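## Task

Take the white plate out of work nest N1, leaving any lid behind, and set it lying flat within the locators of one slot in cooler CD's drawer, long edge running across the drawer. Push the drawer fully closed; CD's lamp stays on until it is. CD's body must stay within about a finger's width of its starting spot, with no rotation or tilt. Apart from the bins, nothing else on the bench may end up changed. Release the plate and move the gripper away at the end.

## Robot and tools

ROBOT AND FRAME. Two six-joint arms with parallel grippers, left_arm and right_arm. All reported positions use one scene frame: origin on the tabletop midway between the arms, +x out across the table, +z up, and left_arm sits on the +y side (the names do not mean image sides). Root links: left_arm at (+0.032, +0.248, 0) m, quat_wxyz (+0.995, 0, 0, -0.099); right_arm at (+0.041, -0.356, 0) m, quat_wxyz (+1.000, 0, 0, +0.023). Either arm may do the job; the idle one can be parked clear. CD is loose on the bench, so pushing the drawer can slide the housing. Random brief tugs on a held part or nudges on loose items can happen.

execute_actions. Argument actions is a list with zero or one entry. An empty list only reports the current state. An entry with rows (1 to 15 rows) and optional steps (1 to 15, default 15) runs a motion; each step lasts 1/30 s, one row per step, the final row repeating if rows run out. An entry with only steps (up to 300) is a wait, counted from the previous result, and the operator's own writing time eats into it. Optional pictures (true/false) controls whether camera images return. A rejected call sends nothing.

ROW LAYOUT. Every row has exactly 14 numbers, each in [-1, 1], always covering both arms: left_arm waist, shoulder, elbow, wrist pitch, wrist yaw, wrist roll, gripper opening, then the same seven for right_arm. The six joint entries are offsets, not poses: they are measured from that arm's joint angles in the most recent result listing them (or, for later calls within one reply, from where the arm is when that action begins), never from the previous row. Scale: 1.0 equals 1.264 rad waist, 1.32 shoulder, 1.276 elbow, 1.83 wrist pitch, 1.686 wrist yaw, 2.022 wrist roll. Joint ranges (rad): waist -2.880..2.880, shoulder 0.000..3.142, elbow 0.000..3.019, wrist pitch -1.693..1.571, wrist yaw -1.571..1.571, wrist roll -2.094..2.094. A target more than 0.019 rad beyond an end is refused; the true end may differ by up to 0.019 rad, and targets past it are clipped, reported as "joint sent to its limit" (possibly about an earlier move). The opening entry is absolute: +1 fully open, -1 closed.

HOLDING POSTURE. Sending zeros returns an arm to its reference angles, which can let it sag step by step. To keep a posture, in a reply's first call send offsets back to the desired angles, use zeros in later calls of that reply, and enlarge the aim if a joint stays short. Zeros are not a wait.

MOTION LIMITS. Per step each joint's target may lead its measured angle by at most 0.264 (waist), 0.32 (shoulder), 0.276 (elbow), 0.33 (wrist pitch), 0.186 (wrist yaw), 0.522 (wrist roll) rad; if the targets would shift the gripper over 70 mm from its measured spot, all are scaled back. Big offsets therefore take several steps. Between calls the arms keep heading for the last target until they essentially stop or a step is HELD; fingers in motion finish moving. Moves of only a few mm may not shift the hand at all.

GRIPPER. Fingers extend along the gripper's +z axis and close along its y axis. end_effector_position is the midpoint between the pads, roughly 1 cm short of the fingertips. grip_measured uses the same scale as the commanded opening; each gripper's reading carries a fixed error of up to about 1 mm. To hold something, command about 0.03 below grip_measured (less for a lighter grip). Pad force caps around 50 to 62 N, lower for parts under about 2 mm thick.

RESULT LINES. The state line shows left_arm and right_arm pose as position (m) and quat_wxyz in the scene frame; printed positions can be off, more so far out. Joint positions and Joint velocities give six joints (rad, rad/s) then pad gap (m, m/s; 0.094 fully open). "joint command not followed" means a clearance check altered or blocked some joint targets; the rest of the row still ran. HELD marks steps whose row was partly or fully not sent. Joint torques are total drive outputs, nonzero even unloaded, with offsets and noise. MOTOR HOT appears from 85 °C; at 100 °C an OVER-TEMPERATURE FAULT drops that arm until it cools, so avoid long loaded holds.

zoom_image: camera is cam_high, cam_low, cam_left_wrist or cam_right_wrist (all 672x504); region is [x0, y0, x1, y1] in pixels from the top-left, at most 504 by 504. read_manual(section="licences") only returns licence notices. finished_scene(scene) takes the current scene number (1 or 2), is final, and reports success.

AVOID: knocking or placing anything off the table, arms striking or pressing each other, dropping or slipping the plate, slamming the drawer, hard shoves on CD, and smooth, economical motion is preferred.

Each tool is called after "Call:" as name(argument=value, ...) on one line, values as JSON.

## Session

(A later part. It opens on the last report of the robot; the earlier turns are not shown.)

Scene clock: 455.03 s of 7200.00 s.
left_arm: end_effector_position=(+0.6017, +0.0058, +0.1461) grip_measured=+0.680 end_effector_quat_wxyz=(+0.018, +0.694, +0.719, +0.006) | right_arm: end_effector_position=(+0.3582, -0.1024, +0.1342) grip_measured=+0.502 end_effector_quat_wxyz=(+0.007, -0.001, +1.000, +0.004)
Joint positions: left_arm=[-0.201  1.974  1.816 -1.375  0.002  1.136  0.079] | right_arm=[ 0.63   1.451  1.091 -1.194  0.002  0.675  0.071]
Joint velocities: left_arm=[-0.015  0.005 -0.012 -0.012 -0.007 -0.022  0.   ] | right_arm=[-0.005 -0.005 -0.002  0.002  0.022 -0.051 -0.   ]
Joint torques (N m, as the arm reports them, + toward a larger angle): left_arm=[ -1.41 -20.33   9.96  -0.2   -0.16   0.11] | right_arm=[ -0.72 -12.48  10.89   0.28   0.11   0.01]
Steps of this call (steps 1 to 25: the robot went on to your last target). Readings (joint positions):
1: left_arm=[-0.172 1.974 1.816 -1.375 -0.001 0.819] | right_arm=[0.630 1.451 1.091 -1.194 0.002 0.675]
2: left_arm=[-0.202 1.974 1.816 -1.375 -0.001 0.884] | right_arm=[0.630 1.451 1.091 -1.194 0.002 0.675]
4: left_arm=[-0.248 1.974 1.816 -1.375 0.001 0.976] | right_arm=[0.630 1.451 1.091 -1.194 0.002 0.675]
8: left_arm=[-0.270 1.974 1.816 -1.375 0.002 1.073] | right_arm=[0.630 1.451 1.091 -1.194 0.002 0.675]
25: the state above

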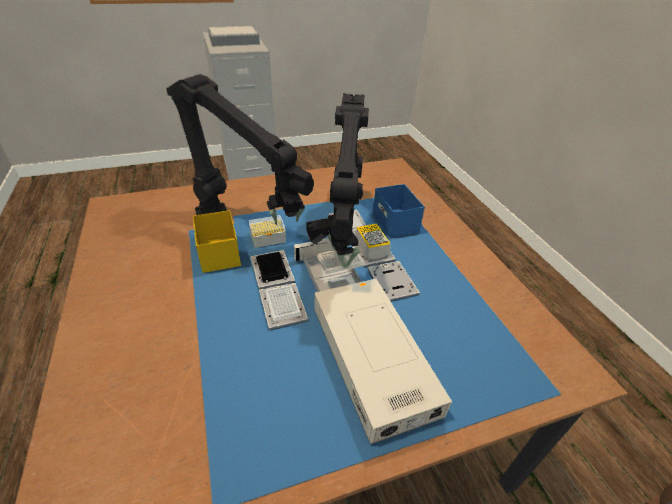

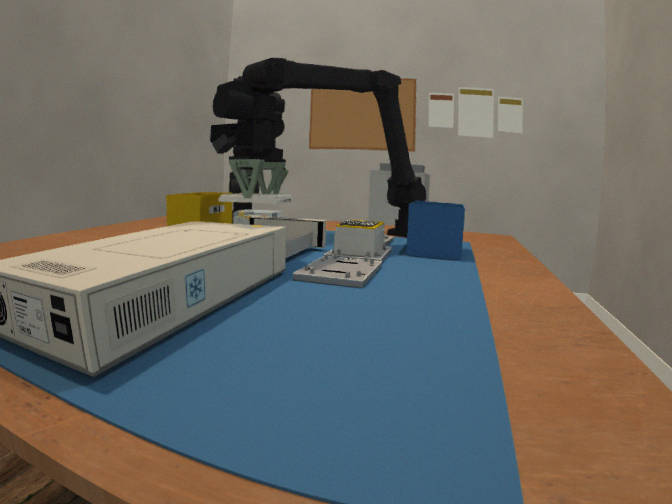

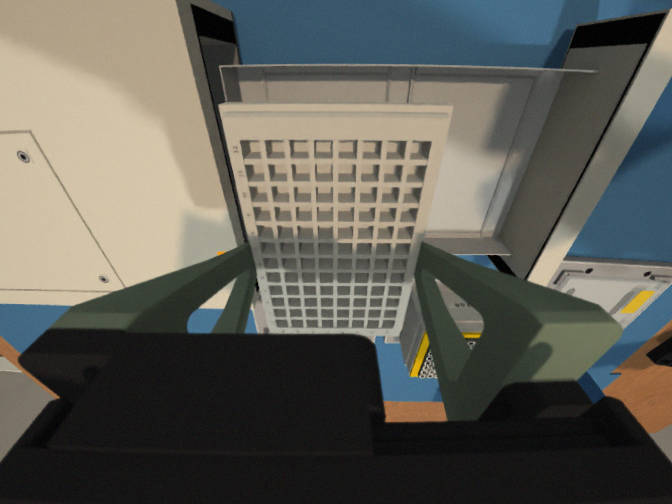

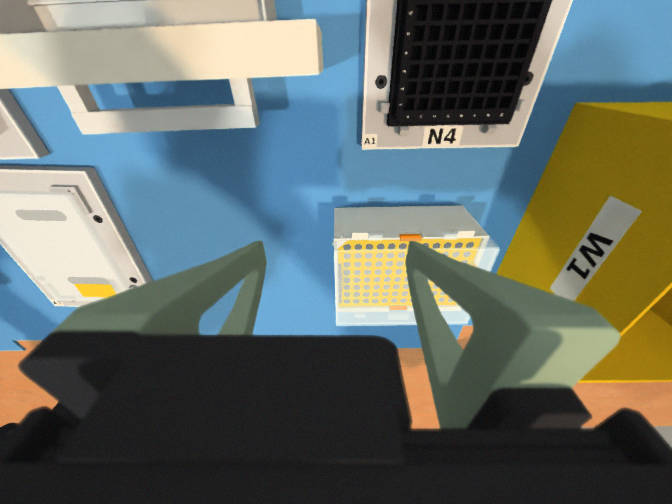

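Call:
execute_actions(actions=[{"rows": [[0,0.012,0.01,0.002,0,0.004,0.64,0,0,0.01,0,0,0,0.5],[0,0.0155,-0.005,0.005,0,0.004,0.645,0,0,0.01,0,0,0,0.5],[0,0.018,-0.012,0.007,0,0.004,0.645,0,0,0.01,0,0,0,0.5],[0,0.0215,-0.015,0.008,0,0.004,0.645,0,0,0.01,0,0,0,0.5],[0,0.0257,-0.018,0.01,0,0.004,0.645,0,0,0.01,0,0,0,0.5],[0,0.0304,-0.022,0.013,0,0.004,0.645,0,0,0.01,0,0,0,0.5],[0,0.0355,-0.026,0.017,0,0.004,0.645,0,0,0.01,0,0,0,0.5],[0,0.0405,-0.03,0.022,0,0.004,0.645,0,0,0.01,0,0,0,0.5],[0,0.0456,-0.034,0.028,0,0.004,0.645,0,0,0.01,0,0,0,0.5],[0,0.05,-0.038,0.034,0,0.004,0.645,0,0,0.01,0,0,0,0.5],[0,0.0544,-0.0415,0.041,0,0.004,0.645,0,0,0.01,0,0,0,0.5],[0,0.058,-0.0445,0.048,0,0.004,0.645,0,0,0.01,0,0,0,0.5],[0,0.0604,-0.0467,0.054,0,0.004,0.645,0,0,0.01,0,0,0,0.5],[0,0.062,-0.048,0.059,0,0.004,0.645,0,0,0.01,0,0,0,0.5],[0,0.0625,-0.0486,0.0632,0,0.004,0.645,0,0,0.01,0,0,0,0.5]], "steps": 15}], pictures=false)

Call:
execute_actions(actions=[{"steps": 14}])

Scene clock: 495.73 s of 7200.00 s.
left_arm: end_effector_position=(+0.6070, +0.0034, +0.0961) grip_measured=+0.680 end_effector_quat_wxyz=(+0.010, +0.695, +0.719, +0.003) | right_arm: end_effector_position=(+0.3582, -0.1024, +0.1342) grip_measured=+0.502 end_effector_quat_wxyz=(+0.007, -0.001, +1.000, +0.004)
Joint positions: left_arm=[-0.201  2.031  1.772 -1.291  0.002  1.137  0.079] | right_arm=[ 0.63   1.451  1.091 -1.194  0.002  0.675  0.071]
Joint velocities: left_arm=[ 0.015  0.239 -0.144  0.266 -0.022 -0.007 -0.001] | right_arm=[-0.005 -0.005  0.022 -0.002  0.066 -0.066 -0.001]
Joint torques (N m, as the arm reports them, + toward a larger angle): left_arm=[ -0.41 -19.22   6.75   0.54  -0.05   0.01] | right_arm=[ -0.8  -12.35  10.91   0.27   0.1    0.02]
Steps of this call (steps 1 to 30: the robot went on to your last target; steps 31 to 90: nothing new was sent; then 37.20 s passed at rest; steps 91 to 105: all 15 steps of this action). Readings (joint positions):
91: left_arm=[-0.201 1.974 1.816 -1.375 0.002 1.137] | right_arm=[0.630 1.451 1.091 -1.194 0.002 0.675]
92: left_arm=[-0.201 1.974 1.816 -1.375 0.002 1.137] | right_arm=[0.630 1.451 1.091 -1.194 0.002 0.675]
94: left_arm=[-0.201 1.975 1.816 -1.375 0.002 1.137] | right_arm=[0.630 1.451 1.091 -1.194 0.002 0.675]
98: left_arm=[-0.201 1.981 1.806 -1.362 0.002 1.137] | right_arm=[0.630 1.451 1.091 -1.194 0.002 0.675]
105: the state above

Scene clock: 496.20 s of 7200.00 s.
left_arm: end_effector_position=(+0.6062, +0.0037, +0.0763) grip_measured=+0.680 end_effector_quat_wxyz=(+0.001, +0.695, +0.719, -0.001) | right_arm: end_effector_position=(+0.3582, -0.1024, +0.1342) grip_measured=+0.502 end_effector_quat_wxyz=(+0.007, -0.001, +1.000, +0.004)
Joint positions: left_arm=[-0.201  2.056  1.759 -1.273  0.002  1.137  0.079] | right_arm=[ 0.63   1.451  1.091 -1.194  0.002  0.675  0.071]
Joint velocities: left_arm=[-0.015 -0.015  0.007 -0.002 -0.007 -0.051 -0.   ] | right_arm=[-0.005 -0.005  0.002  0.012 -0.066  0.11  -0.001]
Joint torques (N m, as the arm reports them, + toward a larger angle): left_arm=[ -0.58 -20.3    6.86   0.53  -0.05   0.01] | right_arm=[ -0.78 -12.21  10.89   0.28   0.11   0.01]
Steps of this call (steps 1 to 14: the robot went on to your last target). Readings (joint positions):
1: left_arm=[-0.201 2.039 1.768 -1.283 0.002 1.137] | right_arm=[0.630 1.451 1.091 -1.194 0.002 0.675]
2: left_arm=[-0.201 2.045 1.765 -1.279 0.002 1.137] | right_arm=[0.630 1.451 1.091 -1.194 0.002 0.675]
4: left_arm=[-0.201 2.054 1.761 -1.275 0.002 1.137] | right_arm=[0.630 1.451 1.091 -1.194 0.002 0.675]
8: left_arm=[-0.201 2.056 1.759 -1.273 0.002 1.137] | right_arm=[0.630 1.451 1.091 -1.194 0.002 0.675]
14: the state above

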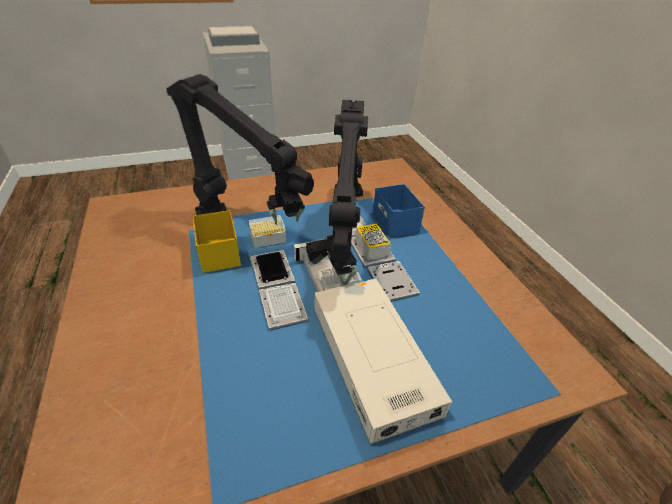

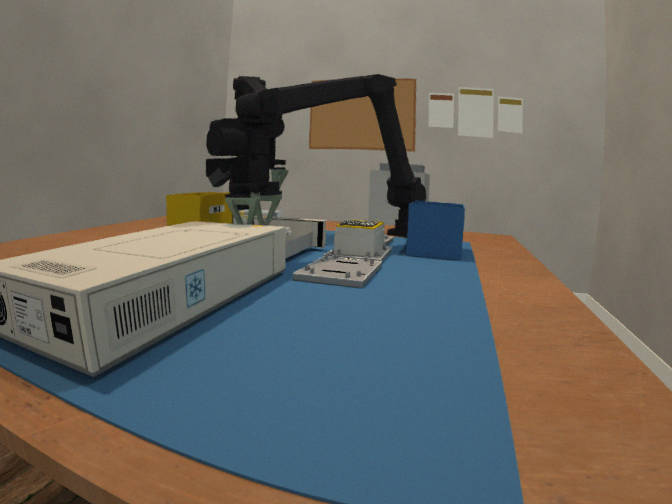

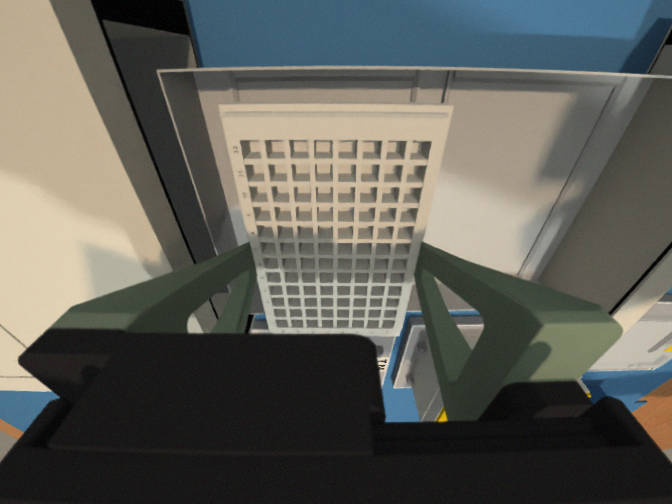

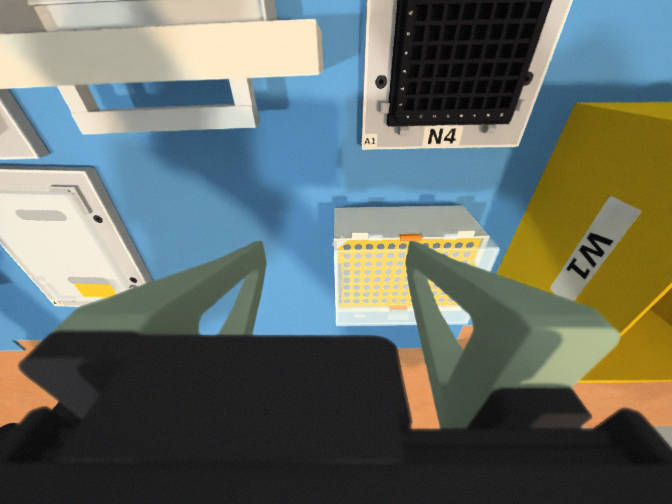

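Call:
zoom_image(camera="cam_left_wrist", region=[150, 50, 318, 134])

Call:
zoom_image(camera="cam_left_wrist", region=[354, 50, 522, 134])

Region (150, 50, 318, 134) of cam_left_wrist's 672x504 image, scaled by 3.000, with more detail than that image has.

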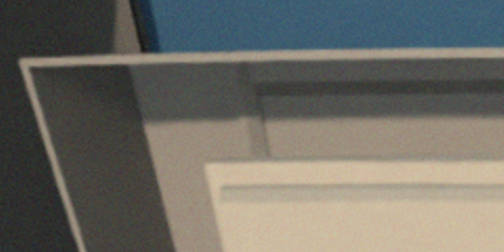

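Region (354, 50, 522, 134) of cam_left_wrist's 672x504 image, scaled by 3.000, with more detail than that image has.

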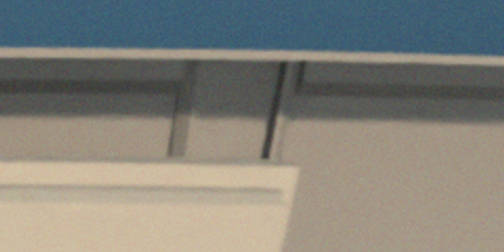

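Call:
execute_actions(actions=[{"rows": [[0,0.008,-0.006,0.007,0.002,0.004,0.645,0,0,0.01,0,0,0,0.5],[0,0.013,-0.01,0.009,0.003,0.004,0.645,0,0,0.01,0,0,0,0.5],[0,0.0155,-0.013,0.011,0.004,0.004,0.645,0,0,0.01,0,0,0,0.5],[0,0.017,-0.015,0.013,0.005,0.004,0.645,0,0,0.01,0,0,0,0.5],[0,0.019,-0.0165,0.015,0.006,0.004,0.645,0,0,0.01,0,0,0,0.5],[0,0.021,-0.018,0.017,0.007,0.004,0.645,0,0,0.01,0,0,0,0.5],[0,0.023,-0.0195,0.019,0.008,0.004,0.645,0,0,0.01,0,0,0,0.5],[0,0.025,-0.021,0.022,0.009,0.004,0.645,0,0,0.01,0,0,0,0.5],[0,0.027,-0.0225,0.025,0.009,0.004,0.645,0,0,0.01,0,0,0,0.5],[0,0.0287,-0.024,0.029,0.009,0.004,0.645,0,0,0.01,0,0,0,0.5],[0,0.0303,-0.025,0.033,0.009,0.004,0.645,0,0,0.01,0,0,0,0.5],[0,0.0316,-0.026,0.037,0.009,0.004,0.645,0,0,0.01,0,0,0,0.5],[0,0.0325,-0.0268,0.041,0.009,0.004,0.645,0,0,0.01,0,0,0,0.5],[0,0.033,-0.0272,0.044,0.009,0.004,0.645,0,0,0.01,0,0,0,0.5],[0,0.0333,-0.0274,0.0464,0.009,0.004,0.645,0,0,0.01,0,0,0,0.5]], "steps": 15}], pictures=false)

Call:
execute_actions(actions=[{"steps": 14}])

Scene clock: 522.60 s of 7200.00 s.
left_arm: end_effector_position=(+0.6115, -0.0006, +0.0575) grip_measured=+0.680 end_effector_quat_wxyz=(+0.013, +0.695, +0.719, -0.002) | right_arm: end_effector_position=(+0.3582, -0.1024, +0.1342) grip_measured=+0.502 end_effector_quat_wxyz=(+0.007, -0.001, +1.000, +0.004)
Joint positions: left_arm=[-0.201  2.076  1.74  -1.212  0.013  1.137  0.079] | right_arm=[ 0.63   1.451  1.091 -1.194  0.002  0.675  0.071]
Joint velocities: left_arm=[-0.005  0.073 -0.051  0.173 -0.066 -0.051 -0.   ] | right_arm=[-0.015  0.005  0.017 -0.002 -0.007  0.051  0.001]
Joint torques (N m, as the arm reports them, + toward a larger angle): left_arm=[ -0.79 -18.73   6.55   0.65   0.13   0.01] | right_arm=[ -0.83 -12.46  10.9    0.25   0.1    0.01]
Steps of this call (steps 1 to 30: the robot went on to your last target; steps 31 to 90: nothing new was sent; then 22.90 s passed at rest; steps 91 to 105: all 15 steps of this action). Readings (joint positions):
91: left_arm=[-0.201 2.056 1.759 -1.273 0.002 1.137] | right_arm=[0.630 1.451 1.091 -1.194 0.002 0.675]
92: left_arm=[-0.201 2.056 1.759 -1.272 0.002 1.137] | right_arm=[0.630 1.451 1.091 -1.194 0.002 0.675]
94: left_arm=[-0.201 2.056 1.759 -1.268 0.005 1.137] | right_arm=[0.630 1.451 1.091 -1.194 0.002 0.675]
98: left_arm=[-0.201 2.057 1.753 -1.254 0.011 1.137] | right_arm=[0.630 1.451 1.091 -1.194 0.002 0.675]
105: the state above

Scene clock: 523.07 s of 7200.00 s.
left_arm: end_effector_position=(+0.6119, -0.0008, +0.0509) grip_measured=+0.680 end_effector_quat_wxyz=(+0.012, +0.695, +0.719, -0.002) | right_arm: end_effector_position=(+0.3582, -0.1024, +0.1342) grip_measured=+0.502 end_effector_quat_wxyz=(+0.007, -0.001, +1.000, +0.004)
Joint positions: left_arm=[-0.201  2.084  1.736 -1.202  0.013  1.137  0.079] | right_arm=[ 0.63   1.451  1.091 -1.194  0.002  0.675  0.071]
Joint velocities: left_arm=[ 0.005  0.024  0.002  0.002 -0.022  0.051  0.001] | right_arm=[ 0.005 -0.005 -0.002  0.002 -0.037  0.081 -0.   ]
Joint torques (N m, as the arm reports them, + toward a larger angle): left_arm=[ -0.48 -19.74   6.39   0.74   0.15   0.03] | right_arm=[ -0.73 -12.45  10.88   0.28   0.11   0.01]
Steps of this call (steps 1 to 14: the robot went on to your last target). Readings (joint positions):
1: left_arm=[-0.201 2.078 1.739 -1.207 0.013 1.137] | right_arm=[0.630 1.451 1.091 -1.194 0.002 0.675]
2: left_arm=[-0.201 2.081 1.738 -1.205 0.013 1.137] | right_arm=[0.630 1.451 1.091 -1.194 0.002 0.675]
4: left_arm=[-0.201 2.084 1.737 -1.202 0.013 1.137] | right_arm=[0.630 1.451 1.091 -1.194 0.002 0.675]
8: left_arm=[-0.201 2.084 1.736 -1.202 0.013 1.137] | right_arm=[0.630 1.451 1.091 -1.194 0.002 0.675]
14: the state above

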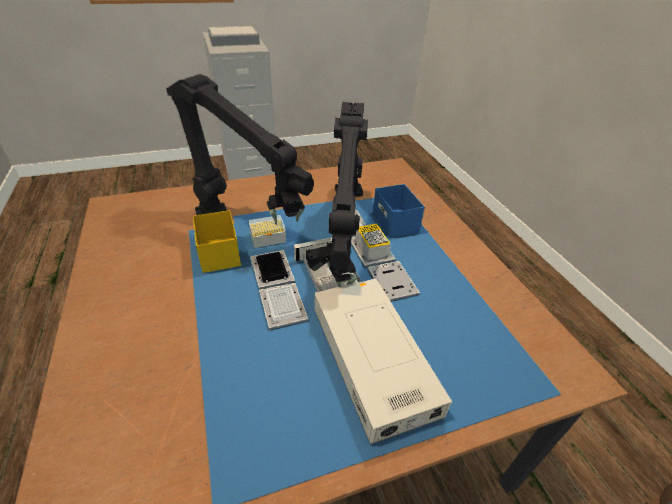

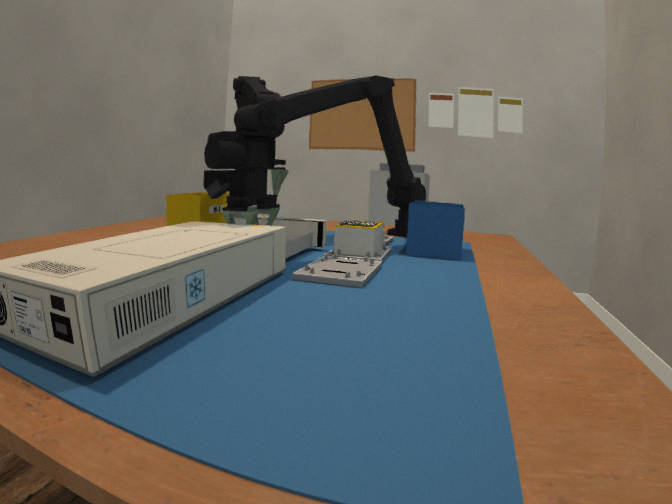

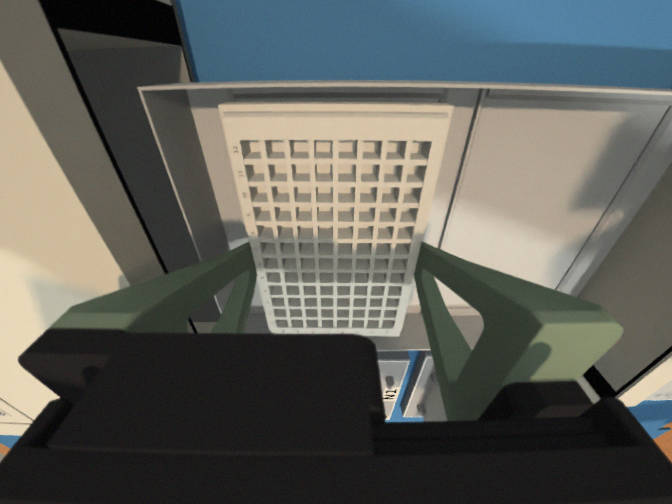

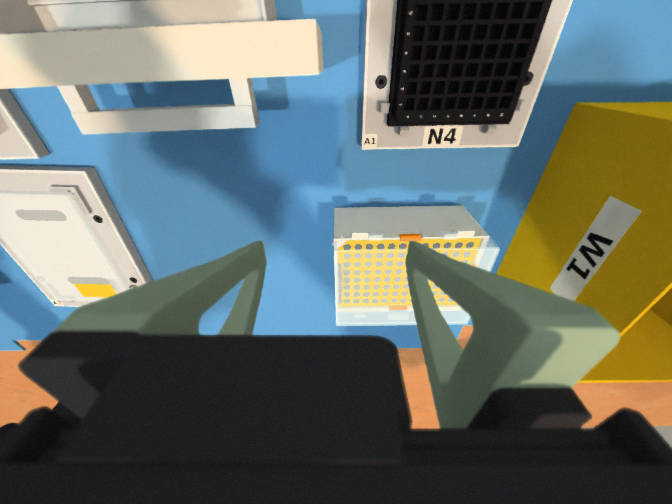

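Call:
execute_actions(actions=[])

Scene clock: 536.57 s of 7200.00 s.
left_arm: end_effector_position=(+0.6119, -0.0008, +0.0509) grip_measured=+0.680 end_effector_quat_wxyz=(+0.012, +0.695, +0.719, -0.002) | right_arm: end_effector_position=(+0.3582, -0.1024, +0.1342) grip_measured=+0.502 end_effector_quat_wxyz=(+0.007, -0.001, +1.000, +0.004)
Joint positions: left_arm=[-0.201  2.084  1.736 -1.202  0.013  1.137  0.079] | right_arm=[ 0.63   1.451  1.091 -1.194  0.002  0.675  0.071]
Joint velocities: left_arm=[-0.005  0.005  0.002 -0.012 -0.037  0.051  0.   ] | right_arm=[ 0.005 -0.005 -0.022 -0.002 -0.022 -0.037 -0.   ]
Joint torques (N m, as the arm reports them, + toward a larger angle): left_arm=[ -0.72 -19.55   6.47   0.7    0.15   0.04] | right_arm=[ -0.8  -12.35  10.9    0.26   0.1    0.01]
Steps of this call (steps 1 to 30: the robot went on to your last target; steps 31 to 90: nothing new was sent; then 10.50 s passed at rest). Readings (joint positions):
1: left_arm=[-0.201 2.084 1.736 -1.202 0.013 1.137] | right_arm=[0.630 1.451 1.091 -1.194 0.002 0.675]
2: left_arm=[-0.201 2.084 1.736 -1.202 0.013 1.137] | right_arm=[0.630 1.451 1.091 -1.194 0.002 0.675]
4: left_arm=[-0.201 2.084 1.736 -1.202 0.013 1.137] | right_arm=[0.630 1.451 1.091 -1.194 0.002 0.675]
8: left_arm=[-0.201 2.084 1.736 -1.202 0.013 1.137] | right_arm=[0.630 1.451 1.091 -1.194 0.002 0.675]
90: the state above
All arms were judged still, so your last target was given up. Only a new action makes them travel on or press farther. Fingers that are still opening or closing keep moving.

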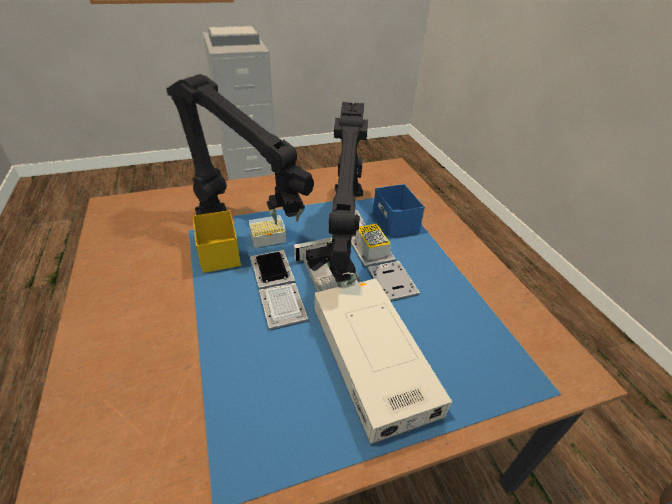

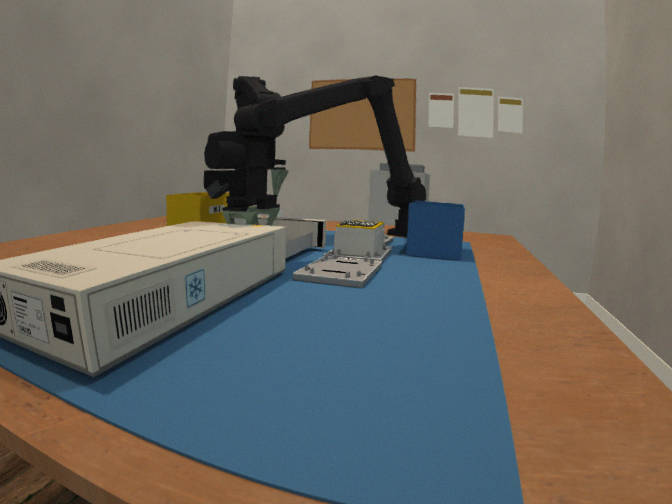

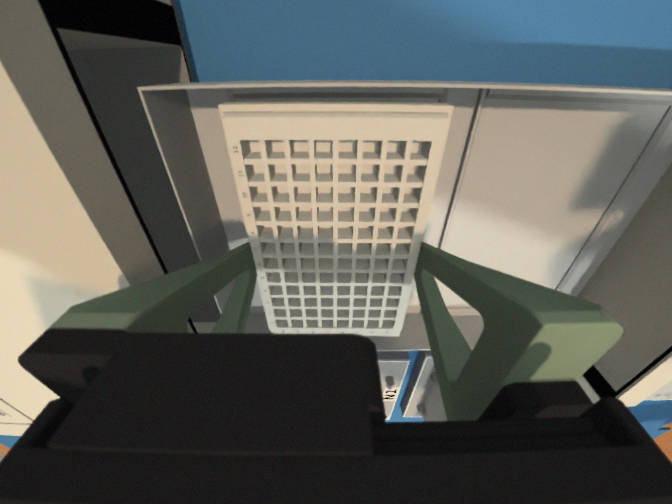

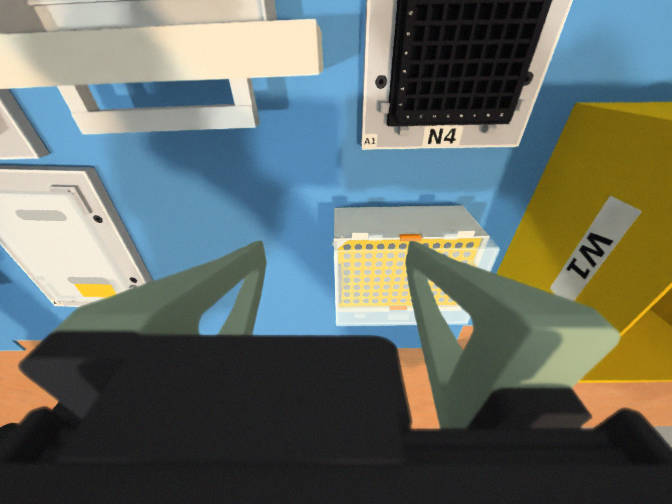

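Call:
zoom_image(camera="cam_left_wrist", region=[130, 70, 330, 220])

Call:
zoom_image(camera="cam_left_wrist", region=[340, 70, 540, 220])

Region (130, 70, 330, 220) of cam_left_wrist's 672x504 image, scaled by 2.520, with more detail than that image has; it fills the top 378 rows of this view, and the rest is white.

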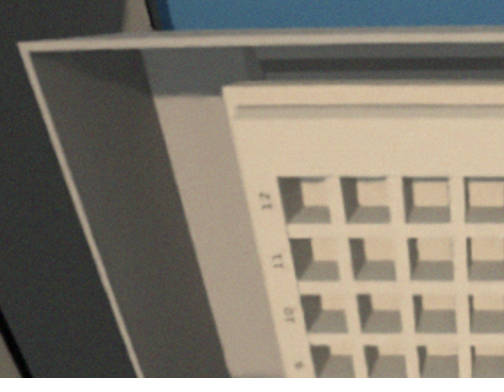

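Region (340, 70, 540, 220) of cam_left_wrist's 672x504 image, scaled by 2.520, with more detail than that image has; it fills the top 378 rows of this view, and the rest is white.

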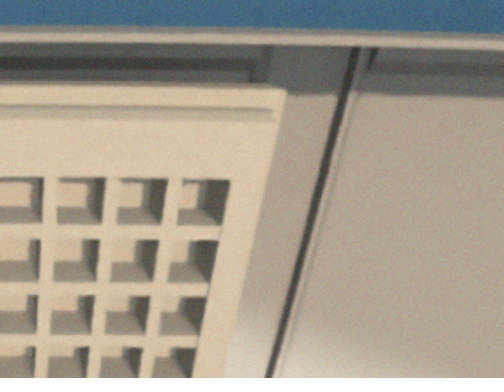

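Call:
execute_actions(actions=[{"rows": [[0,0.004,-0.004,0.003,-0.001,0,0.645,0,0,0.01,0,0,0,0.5],[0,0.008,-0.008,0.006,-0.002,0,0.645,0,0,0.01,0,0,0,0.5],[0,0.011,-0.011,0.008,-0.003,0,0.645,0,0,0.01,0,0,0,0.5],[0,0.013,-0.013,0.009,-0.004,0,0.645,0,0,0.01,0,0,0,0.5],[0,0.015,-0.015,0.010,-0.0045,0,0.645,0,0,0.01,0,0,0,0.5],[0,0.016,-0.016,0.011,-0.0045,0,0.645,0,0,0.01,0,0,0,0.5],[0,0.017,-0.017,0.012,-0.0045,0,0.645,0,0,0.01,0,0,0,0.5],[0,0.018,-0.018,0.013,-0.0045,0,0.645,0,0,0.01,0,0,0,0.5],[0,0.019,-0.019,0.014,-0.0045,0,0.645,0,0,0.01,0,0,0,0.5],[0,0.0195,-0.020,0.015,-0.0045,0,0.645,0,0,0.01,0,0,0,0.5],[0,0.020,-0.021,0.016,-0.0045,0,0.645,0,0,0.01,0,0,0,0.5],[0,0.0205,-0.022,0.017,-0.0045,0,0.645,0,0,0.01,0,0,0,0.5],[0,0.021,-0.0225,0.018,-0.0045,0,0.645,0,0,0.01,0,0,0,0.5],[0,0.0215,-0.023,0.019,-0.0045,0,0.645,0,0,0.01,0,0,0,0.5],[0,0.022,-0.0235,0.020,-0.0045,0,0.645,0,0,0.01,0,0,0,0.5]], "steps": 15}], pictures=false)

Call:
execute_actions(actions=[{"steps": 15}])

Scene clock: 565.97 s of 7200.00 s.
left_arm: end_effector_position=(+0.6110, +0.0002, +0.0431) grip_measured=+0.680 end_effector_quat_wxyz=(+0.012, +0.695, +0.719, -0.001) | right_arm: end_effector_position=(+0.3582, -0.1024, +0.1342) grip_measured=+0.502 end_effector_quat_wxyz=(+0.007, -0.001, +1.000, +0.004)
Joint positions: left_arm=[-0.201  2.089  1.722 -1.183  0.009  1.137  0.079] | right_arm=[ 0.63   1.451  1.091 -1.194  0.002  0.675  0.071]
Joint velocities: left_arm=[-0.005  0.024 -0.022  0.066  0.022 -0.066 -0.001] | right_arm=[ 0.005 -0.005  0.002 -0.002  0.007 -0.007  0.001]
Joint torques (N m, as the arm reports them, + toward a larger angle): left_arm=[ -0.8  -18.71   6.33   0.71  -0.24  -0.06] | right_arm=[ -0.74 -12.35  10.89   0.25   0.11   0.01]
Steps of this call (steps 1 to 90: nothing new was sent; then 25.90 s passed at rest; steps 91 to 105: all 15 steps of this action). Readings (joint positions):
91: left_arm=[-0.201 2.084 1.736 -1.202 0.013 1.137] | right_arm=[0.630 1.451 1.091 -1.194 0.002 0.675]
92: left_arm=[-0.201 2.084 1.736 -1.202 0.013 1.137] | right_arm=[0.630 1.451 1.091 -1.194 0.002 0.675]
94: left_arm=[-0.201 2.084 1.736 -1.201 0.011 1.137] | right_arm=[0.630 1.451 1.091 -1.194 0.002 0.675]
98: left_arm=[-0.201 2.084 1.732 -1.194 0.009 1.137] | right_arm=[0.630 1.451 1.091 -1.194 0.002 0.675]
105: the state above

Scene clock: 566.47 s of 7200.00 s.
left_arm: end_effector_position=(+0.6107, +0.0004, +0.0398) grip_measured=+0.680 end_effector_quat_wxyz=(+0.010, +0.695, +0.719, -0.001) | right_arm: end_effector_position=(+0.3582, -0.1024, +0.1342) grip_measured=+0.502 end_effector_quat_wxyz=(+0.007, -0.001, +1.000, +0.004)
Joint positions: left_arm=[-0.201  2.093  1.719 -1.179  0.009  1.137  0.079] | right_arm=[ 0.63   1.451  1.091 -1.194  0.002  0.675  0.071]
Joint velocities: left_arm=[ 0.005 -0.005 -0.007  0.012  0.051  0.007  0.   ] | right_arm=[-0.015 -0.015  0.012 -0.007 -0.037 -0.022  0.   ]
Joint torques (N m, as the arm reports them, + toward a larger angle): left_arm=[ -0.99 -18.98   6.23   0.65  -0.23  -0.06] | right_arm=[ -0.75 -12.36  10.92   0.25   0.11   0.01]
Steps of this call (steps 1 to 15: the robot went on to your last target). Readings (joint positions):
1: left_arm=[-0.201 2.090 1.721 -1.181 0.009 1.137] | right_arm=[0.630 1.451 1.091 -1.194 0.002 0.675]
2: left_arm=[-0.201 2.090 1.721 -1.180 0.009 1.137] | right_arm=[0.630 1.451 1.091 -1.194 0.002 0.675]
4: left_arm=[-0.201 2.092 1.720 -1.179 0.009 1.137] | right_arm=[0.630 1.451 1.091 -1.194 0.002 0.675]
8: left_arm=[-0.201 2.093 1.719 -1.179 0.009 1.137] | right_arm=[0.630 1.451 1.091 -1.194 0.002 0.675]
15: the state above
All arms were judged still, so your last target was given up. Only a new action makes them travel on or press farther. Fingers that are still opening or closing keep moving.

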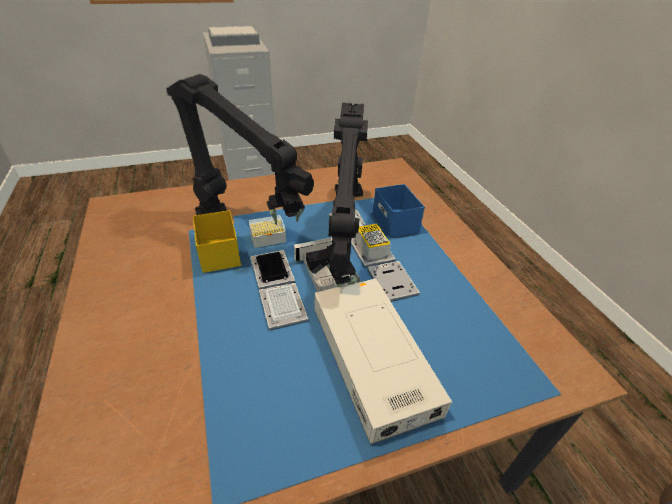

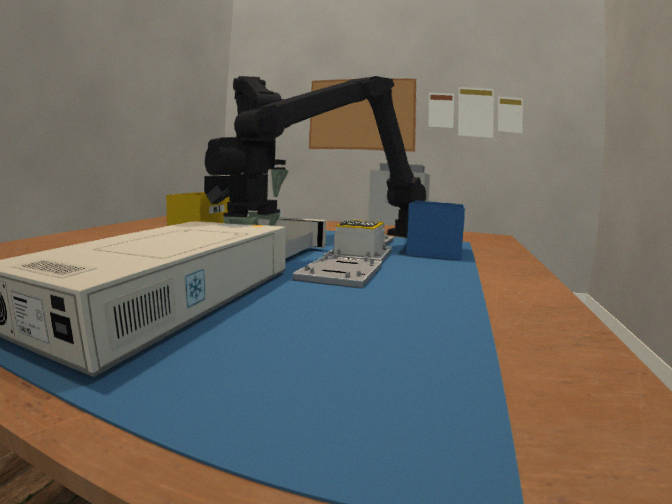

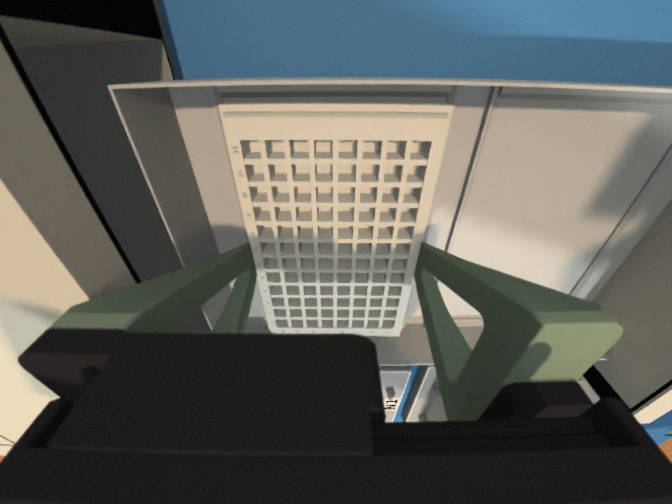

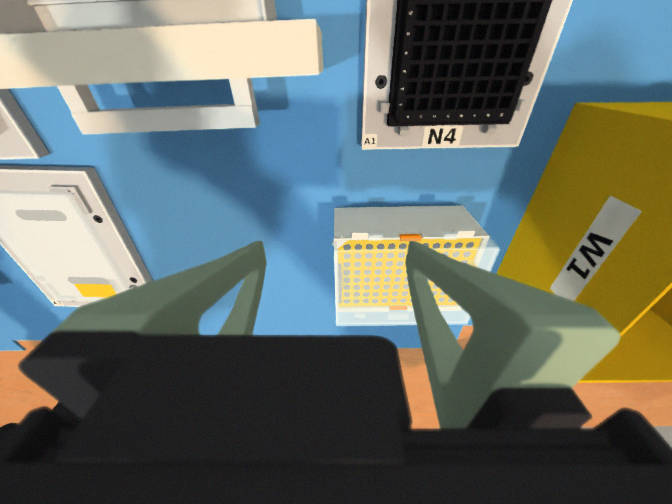

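Call:
zoom_image(camera="cam_left_wrist", region=[170, 70, 290, 160])

Call:
zoom_image(camera="cam_left_wrist", region=[390, 70, 510, 160])

Region (170, 70, 290, 160) of cam_left_wrist's 672x504 image, scaled by 4.200, with more detail than that image has; it fills the top 378 rows of this view, and the rest is white.

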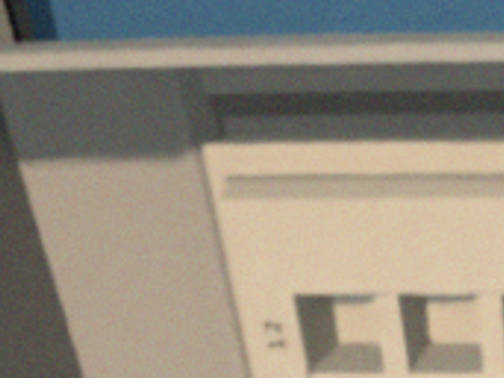

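Region (390, 70, 510, 160) of cam_left_wrist's 672x504 image, scaled by 4.200, with more detail than that image has; it fills the top 378 rows of this view, and the rest is white.

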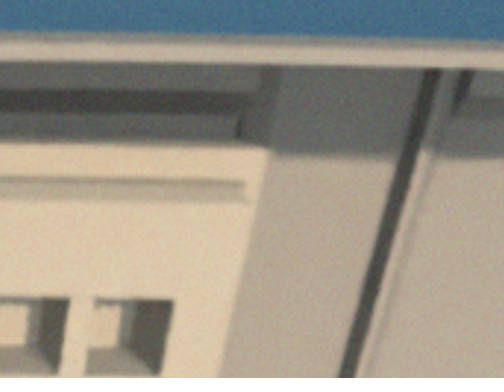

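Call:
zoom_image(camera="cam_left_wrist", region=[360, 290, 480, 380])

Call:
zoom_image(camera="cam_high", region=[290, 230, 400, 310])

Region (360, 290, 480, 380) of cam_left_wrist's 672x504 image, scaled by 4.200, with more detail than that image has; it fills the top 378 rows of this view, and the rest is white.

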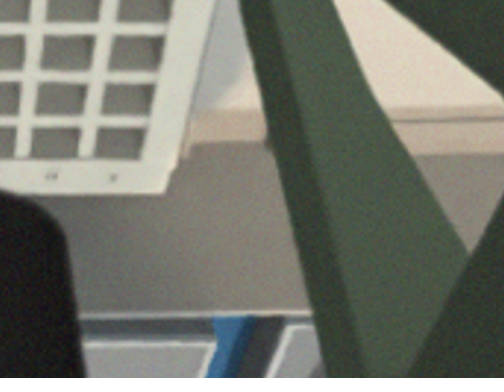

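Region (290, 230, 400, 310) of cam_high's 672x504 image, scaled by 4.582, with more detail than that image has; it fills the top 367 rows of this view, and the rest is white.

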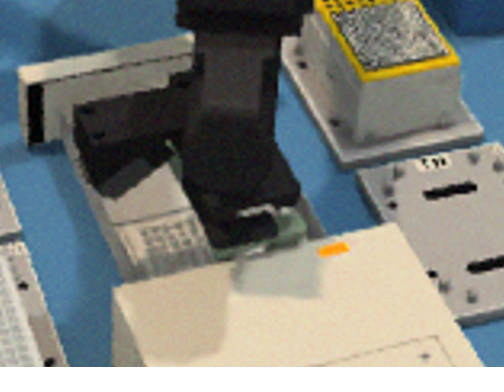

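Call:
execute_actions(actions=[{"rows": [[0,0.012,-0.008,0.006,-0.002,0,0.645,0,0,0.01,0,0,0,0.5],[0,0.014,-0.009,0.007,-0.002,0,0.645,0,0,0.01,0,0,0,0.5],[0,0.015,-0.010,0.0075,-0.002,0,0.645,0,0,0.01,0,0,0,0.5],[0,0.016,-0.0105,0.008,-0.002,0,0.645,0,0,0.01,0,0,0,0.5],[0,0.0165,-0.011,0.008,-0.002,0,0.645,0,0,0.01,0,0,0,0.5],[0,0.017,-0.011,0.0085,-0.002,0,0.645,0,0,0.01,0,0,0,0.5],[0,0.0175,-0.0115,0.009,-0.002,0,0.645,0,0,0.01,0,0,0,0.5],[0,0.018,-0.012,0.009,-0.002,0,0.645,0,0,0.01,0,0,0,0.5],[0,0.0185,-0.012,0.0095,-0.002,0,0.645,0,0,0.01,0,0,0,0.5],[0,0.019,-0.0125,0.010,-0.002,0,0.645,0,0,0.01,0,0,0,0.5]], "steps": 15}], pictures=false)

Call:
execute_actions(actions=[{"steps": 12}])

Scene clock: 589.60 s of 7200.00 s.
left_arm: end_effector_position=(+0.6112, +0.0001, +0.0391) grip_measured=+0.680 end_effector_quat_wxyz=(+0.011, +0.695, +0.719, -0.001) | right_arm: end_effector_position=(+0.3582, -0.1024, +0.1342) grip_measured=+0.502 end_effector_quat_wxyz=(+0.007, -0.001, +1.000, +0.004)
Joint positions: left_arm=[-0.201  2.094  1.719 -1.176  0.009  1.137  0.079] | right_arm=[ 0.63   1.451  1.091 -1.194  0.002  0.675  0.071]
Joint velocities: left_arm=[-0.015  0.005  0.007  0.007 -0.007 -0.022  0.   ] | right_arm=[-0.015 -0.005 -0.007 -0.002 -0.007  0.037 -0.001]
Joint torques (N m, as the arm reports them, + toward a larger angle): left_arm=[ -0.65 -18.79   6.07   0.69  -0.19  -0.06] | right_arm=[ -0.77 -12.42  10.88   0.25   0.11   0.01]
Steps of this call (steps 1 to 90: nothing new was sent; then 19.63 s passed at rest; steps 91 to 105: all 15 steps of this action). Readings (joint positions):
91: left_arm=[-0.201 2.093 1.719 -1.179 0.009 1.137] | right_arm=[0.630 1.451 1.091 -1.194 0.002 0.675]
92: left_arm=[-0.201 2.093 1.719 -1.179 0.009 1.137] | right_arm=[0.630 1.451 1.091 -1.194 0.002 0.675]
94: left_arm=[-0.201 2.093 1.719 -1.179 0.009 1.137] | right_arm=[0.630 1.451 1.091 -1.194 0.002 0.675]
98: left_arm=[-0.201 2.093 1.719 -1.177 0.009 1.137] | right_arm=[0.630 1.451 1.091 -1.194 0.002 0.675]
105: the state above

Scene clock: 590.00 s of 7200.00 s.
left_arm: end_effector_position=(+0.6113, +0.0001, +0.0389) grip_measured=+0.680 end_effector_quat_wxyz=(+0.011, +0.695, +0.719, -0.001) | right_arm: end_effector_position=(+0.3582, -0.1024, +0.1342) grip_measured=+0.502 end_effector_quat_wxyz=(+0.007, -0.001, +1.000, +0.004)
Joint positions: left_arm=[-0.201  2.094  1.719 -1.176  0.009  1.137  0.079] | right_arm=[ 0.63   1.451  1.091 -1.194  0.002  0.675  0.071]
Joint velocities: left_arm=[-0.015 -0.005 -0.012  0.002  0.007  0.037 -0.001] | right_arm=[-0.005  0.005  0.007  0.017  0.022  0.007 -0.001]
Joint torques (N m, as the arm reports them, + toward a larger angle): left_arm=[ -0.71 -18.65   6.08   0.72  -0.2   -0.07] | right_arm=[ -0.78 -12.37  10.91   0.26   0.11   0.01]
Steps of this call (steps 1 to 12: the robot went on to your last target). Readings (joint positions):
1: left_arm=[-0.201 2.094 1.719 -1.176 0.009 1.137] | right_arm=[0.630 1.451 1.091 -1.194 0.002 0.675]
2: left_arm=[-0.201 2.094 1.719 -1.176 0.009 1.137] | right_arm=[0.630 1.451 1.091 -1.194 0.002 0.675]
4: left_arm=[-0.201 2.094 1.719 -1.176 0.009 1.137] | right_arm=[0.630 1.451 1.091 -1.194 0.002 0.675]
8: left_arm=[-0.201 2.094 1.719 -1.176 0.009 1.137] | right_arm=[0.630 1.451 1.091 -1.194 0.002 0.675]
12: the state above

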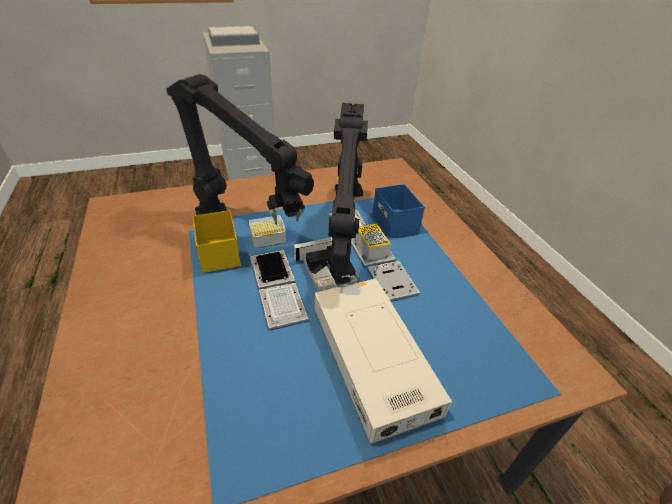

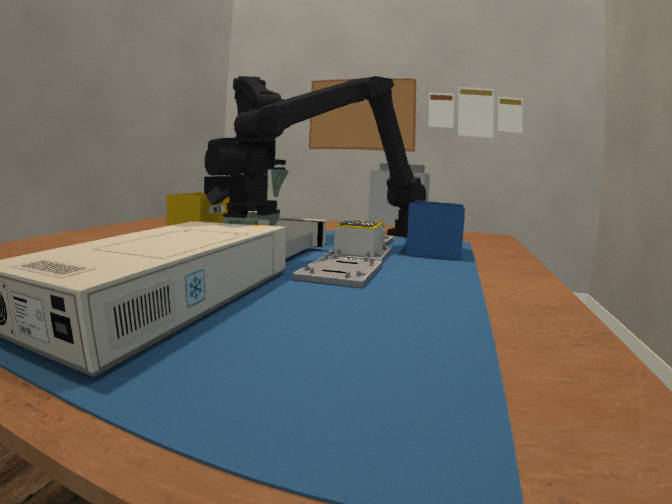

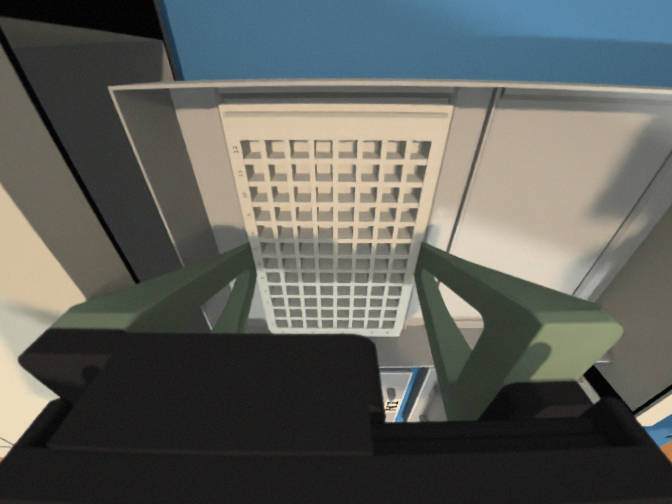

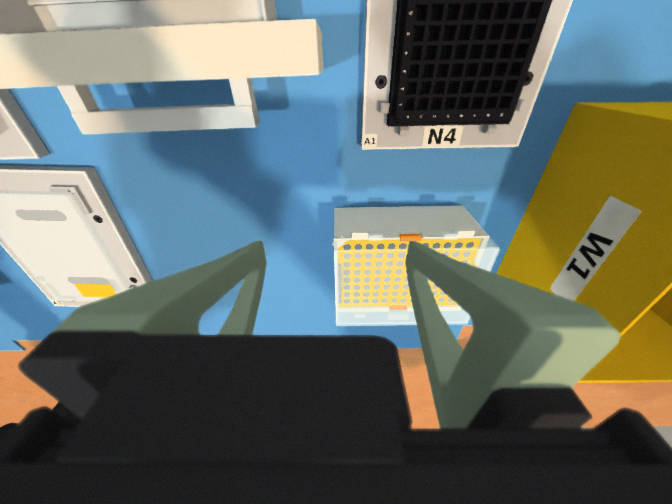

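Call:
execute_actions(actions=[{"rows": [[0,0.018,-0.0125,0.008,-0.002,0,0.645,0,0,0.01,0,0,0,0.5],[0,0.019,-0.013,0.008,-0.002,0,0.645,0,0,0.01,0,0,0,0.5],[0,0.020,-0.0135,0.008,-0.002,0,0.645,0,0,0.01,0,0,0,0.5],[0,0.021,-0.014,0.008,-0.002,0,0.645,0,0,0.01,0,0,0,0.5],[0,0.022,-0.0145,0.008,-0.002,0,0.645,0,0,0.01,0,0,0,0.5],[0,0.023,-0.015,0.008,-0.002,0,0.645,0,0,0.01,0,0,0,0.5],[0,0.024,-0.0155,0.008,-0.002,0,0.645,0,0,0.01,0,0,0,0.5],[0,0.025,-0.016,0.008,-0.002,0,0.645,0,0,0.01,0,0,0,0.5],[0,0.025,-0.016,0.008,-0.002,0,0.645,0,0,0.01,0,0,0,0.5]], "steps": 15}], pictures=false)

Call:
execute_actions(actions=[{"steps": 12}])

Scene clock: 594.80 s of 7200.00 s.
left_arm: end_effector_position=(+0.6112, +0.0001, +0.0384) grip_measured=+0.680 end_effector_quat_wxyz=(+0.011, +0.695, +0.719, -0.001) | right_arm: end_effector_position=(+0.3582, -0.1024, +0.1342) grip_measured=+0.502 end_effector_quat_wxyz=(+0.007, -0.001, +1.000, +0.004)
Joint positions: left_arm=[-0.201  2.095  1.719 -1.176  0.009  1.137  0.079] | right_arm=[ 0.63   1.451  1.091 -1.194  0.002  0.675  0.071]
Joint velocities: left_arm=[-0.015  0.005 -0.022  0.002 -0.022 -0.037  0.   ] | right_arm=[-0.005  0.005 -0.022  0.002  0.007 -0.022 -0.001]
Joint torques (N m, as the arm reports them, + toward a larger angle): left_arm=[ -0.73 -18.06   5.82   0.64  -0.21  -0.06] | right_arm=[ -0.78 -12.38  10.88   0.28   0.11   0.01]
Steps of this call (steps 1 to 15: the robot went on to your last target; steps 16 to 90: nothing new was sent; then 1.30 s passed at rest; steps 91 to 105: all 15 steps of this action). Readings (joint positions):
91: left_arm=[-0.201 2.094 1.719 -1.176 0.009 1.137] | right_arm=[0.630 1.451 1.091 -1.194 0.002 0.675]
92: left_arm=[-0.201 2.094 1.719 -1.176 0.009 1.137] | right_arm=[0.630 1.451 1.091 -1.194 0.002 0.675]
94: left_arm=[-0.201 2.095 1.719 -1.176 0.009 1.137] | right_arm=[0.630 1.451 1.091 -1.194 0.002 0.675]
98: left_arm=[-0.201 2.095 1.719 -1.176 0.009 1.137] | right_arm=[0.630 1.451 1.091 -1.194 0.002 0.675]
105: the state above

Scene clock: 595.20 s of 7200.00 s.
left_arm: end_effector_position=(+0.6112, +0.0001, +0.0384) grip_measured=+0.680 end_effector_quat_wxyz=(+0.011, +0.695, +0.719, -0.001) | right_arm: end_effector_position=(+0.3582, -0.1024, +0.1342) grip_measured=+0.502 end_effector_quat_wxyz=(+0.007, -0.001, +1.000, +0.004)
Joint positions: left_arm=[-0.201  2.095  1.719 -1.176  0.009  1.137  0.079] | right_arm=[ 0.63   1.451  1.091 -1.194  0.002  0.675  0.071]
Joint velocities: left_arm=[-0.024 -0.005 -0.002 -0.007 -0.007  0.037 -0.001] | right_arm=[-0.005 -0.005 -0.032 -0.012  0.022 -0.051  0.001]
Joint torques (N m, as the arm reports them, + toward a larger angle): left_arm=[ -0.75 -17.88   5.84   0.67  -0.21  -0.08] | right_arm=[ -0.74 -12.38  10.91   0.25   0.11   0.01]
Steps of this call (steps 1 to 12: the robot went on to your last target). Readings (joint positions):
1: left_arm=[-0.201 2.095 1.719 -1.176 0.009 1.137] | right_arm=[0.630 1.451 1.091 -1.194 0.002 0.675]
2: left_arm=[-0.201 2.095 1.719 -1.176 0.009 1.137] | right_arm=[0.630 1.451 1.091 -1.194 0.002 0.675]
4: left_arm=[-0.201 2.095 1.719 -1.176 0.009 1.137] | right_arm=[0.630 1.451 1.091 -1.194 0.002 0.675]
8: left_arm=[-0.201 2.095 1.719 -1.176 0.009 1.137] | right_arm=[0.630 1.451 1.091 -1.194 0.002 0.675]
12: the state above

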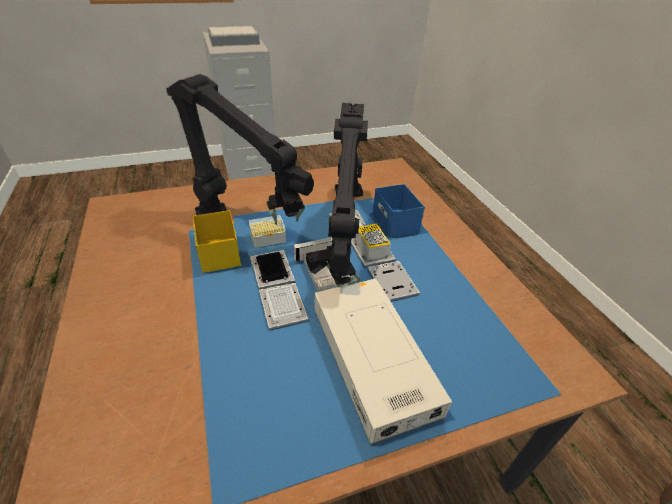

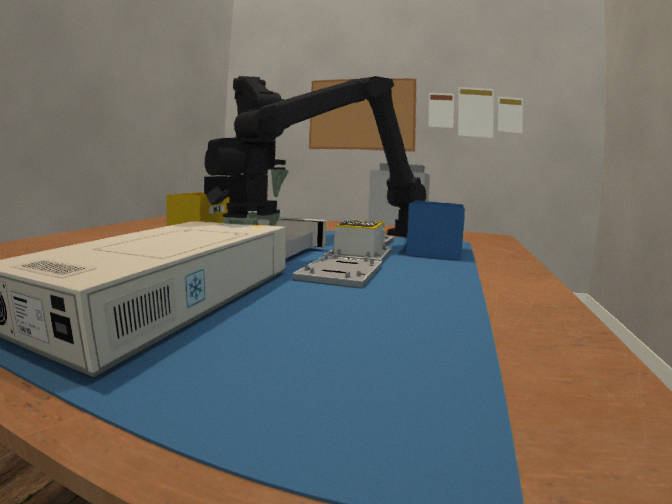

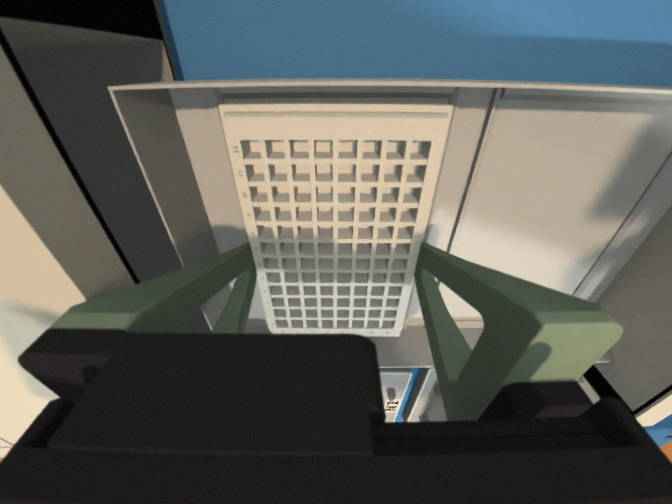

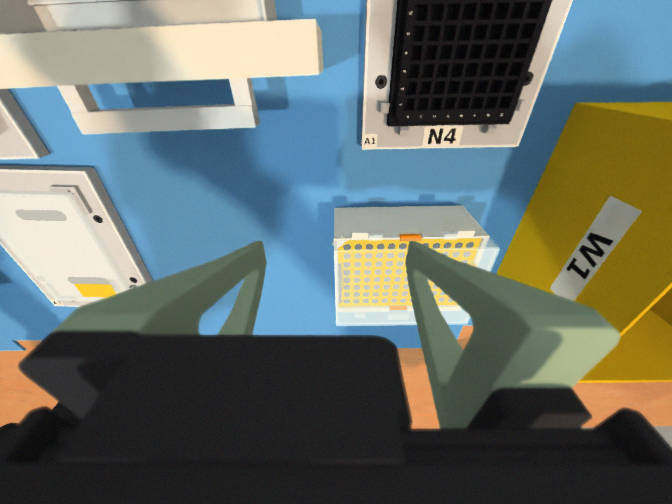

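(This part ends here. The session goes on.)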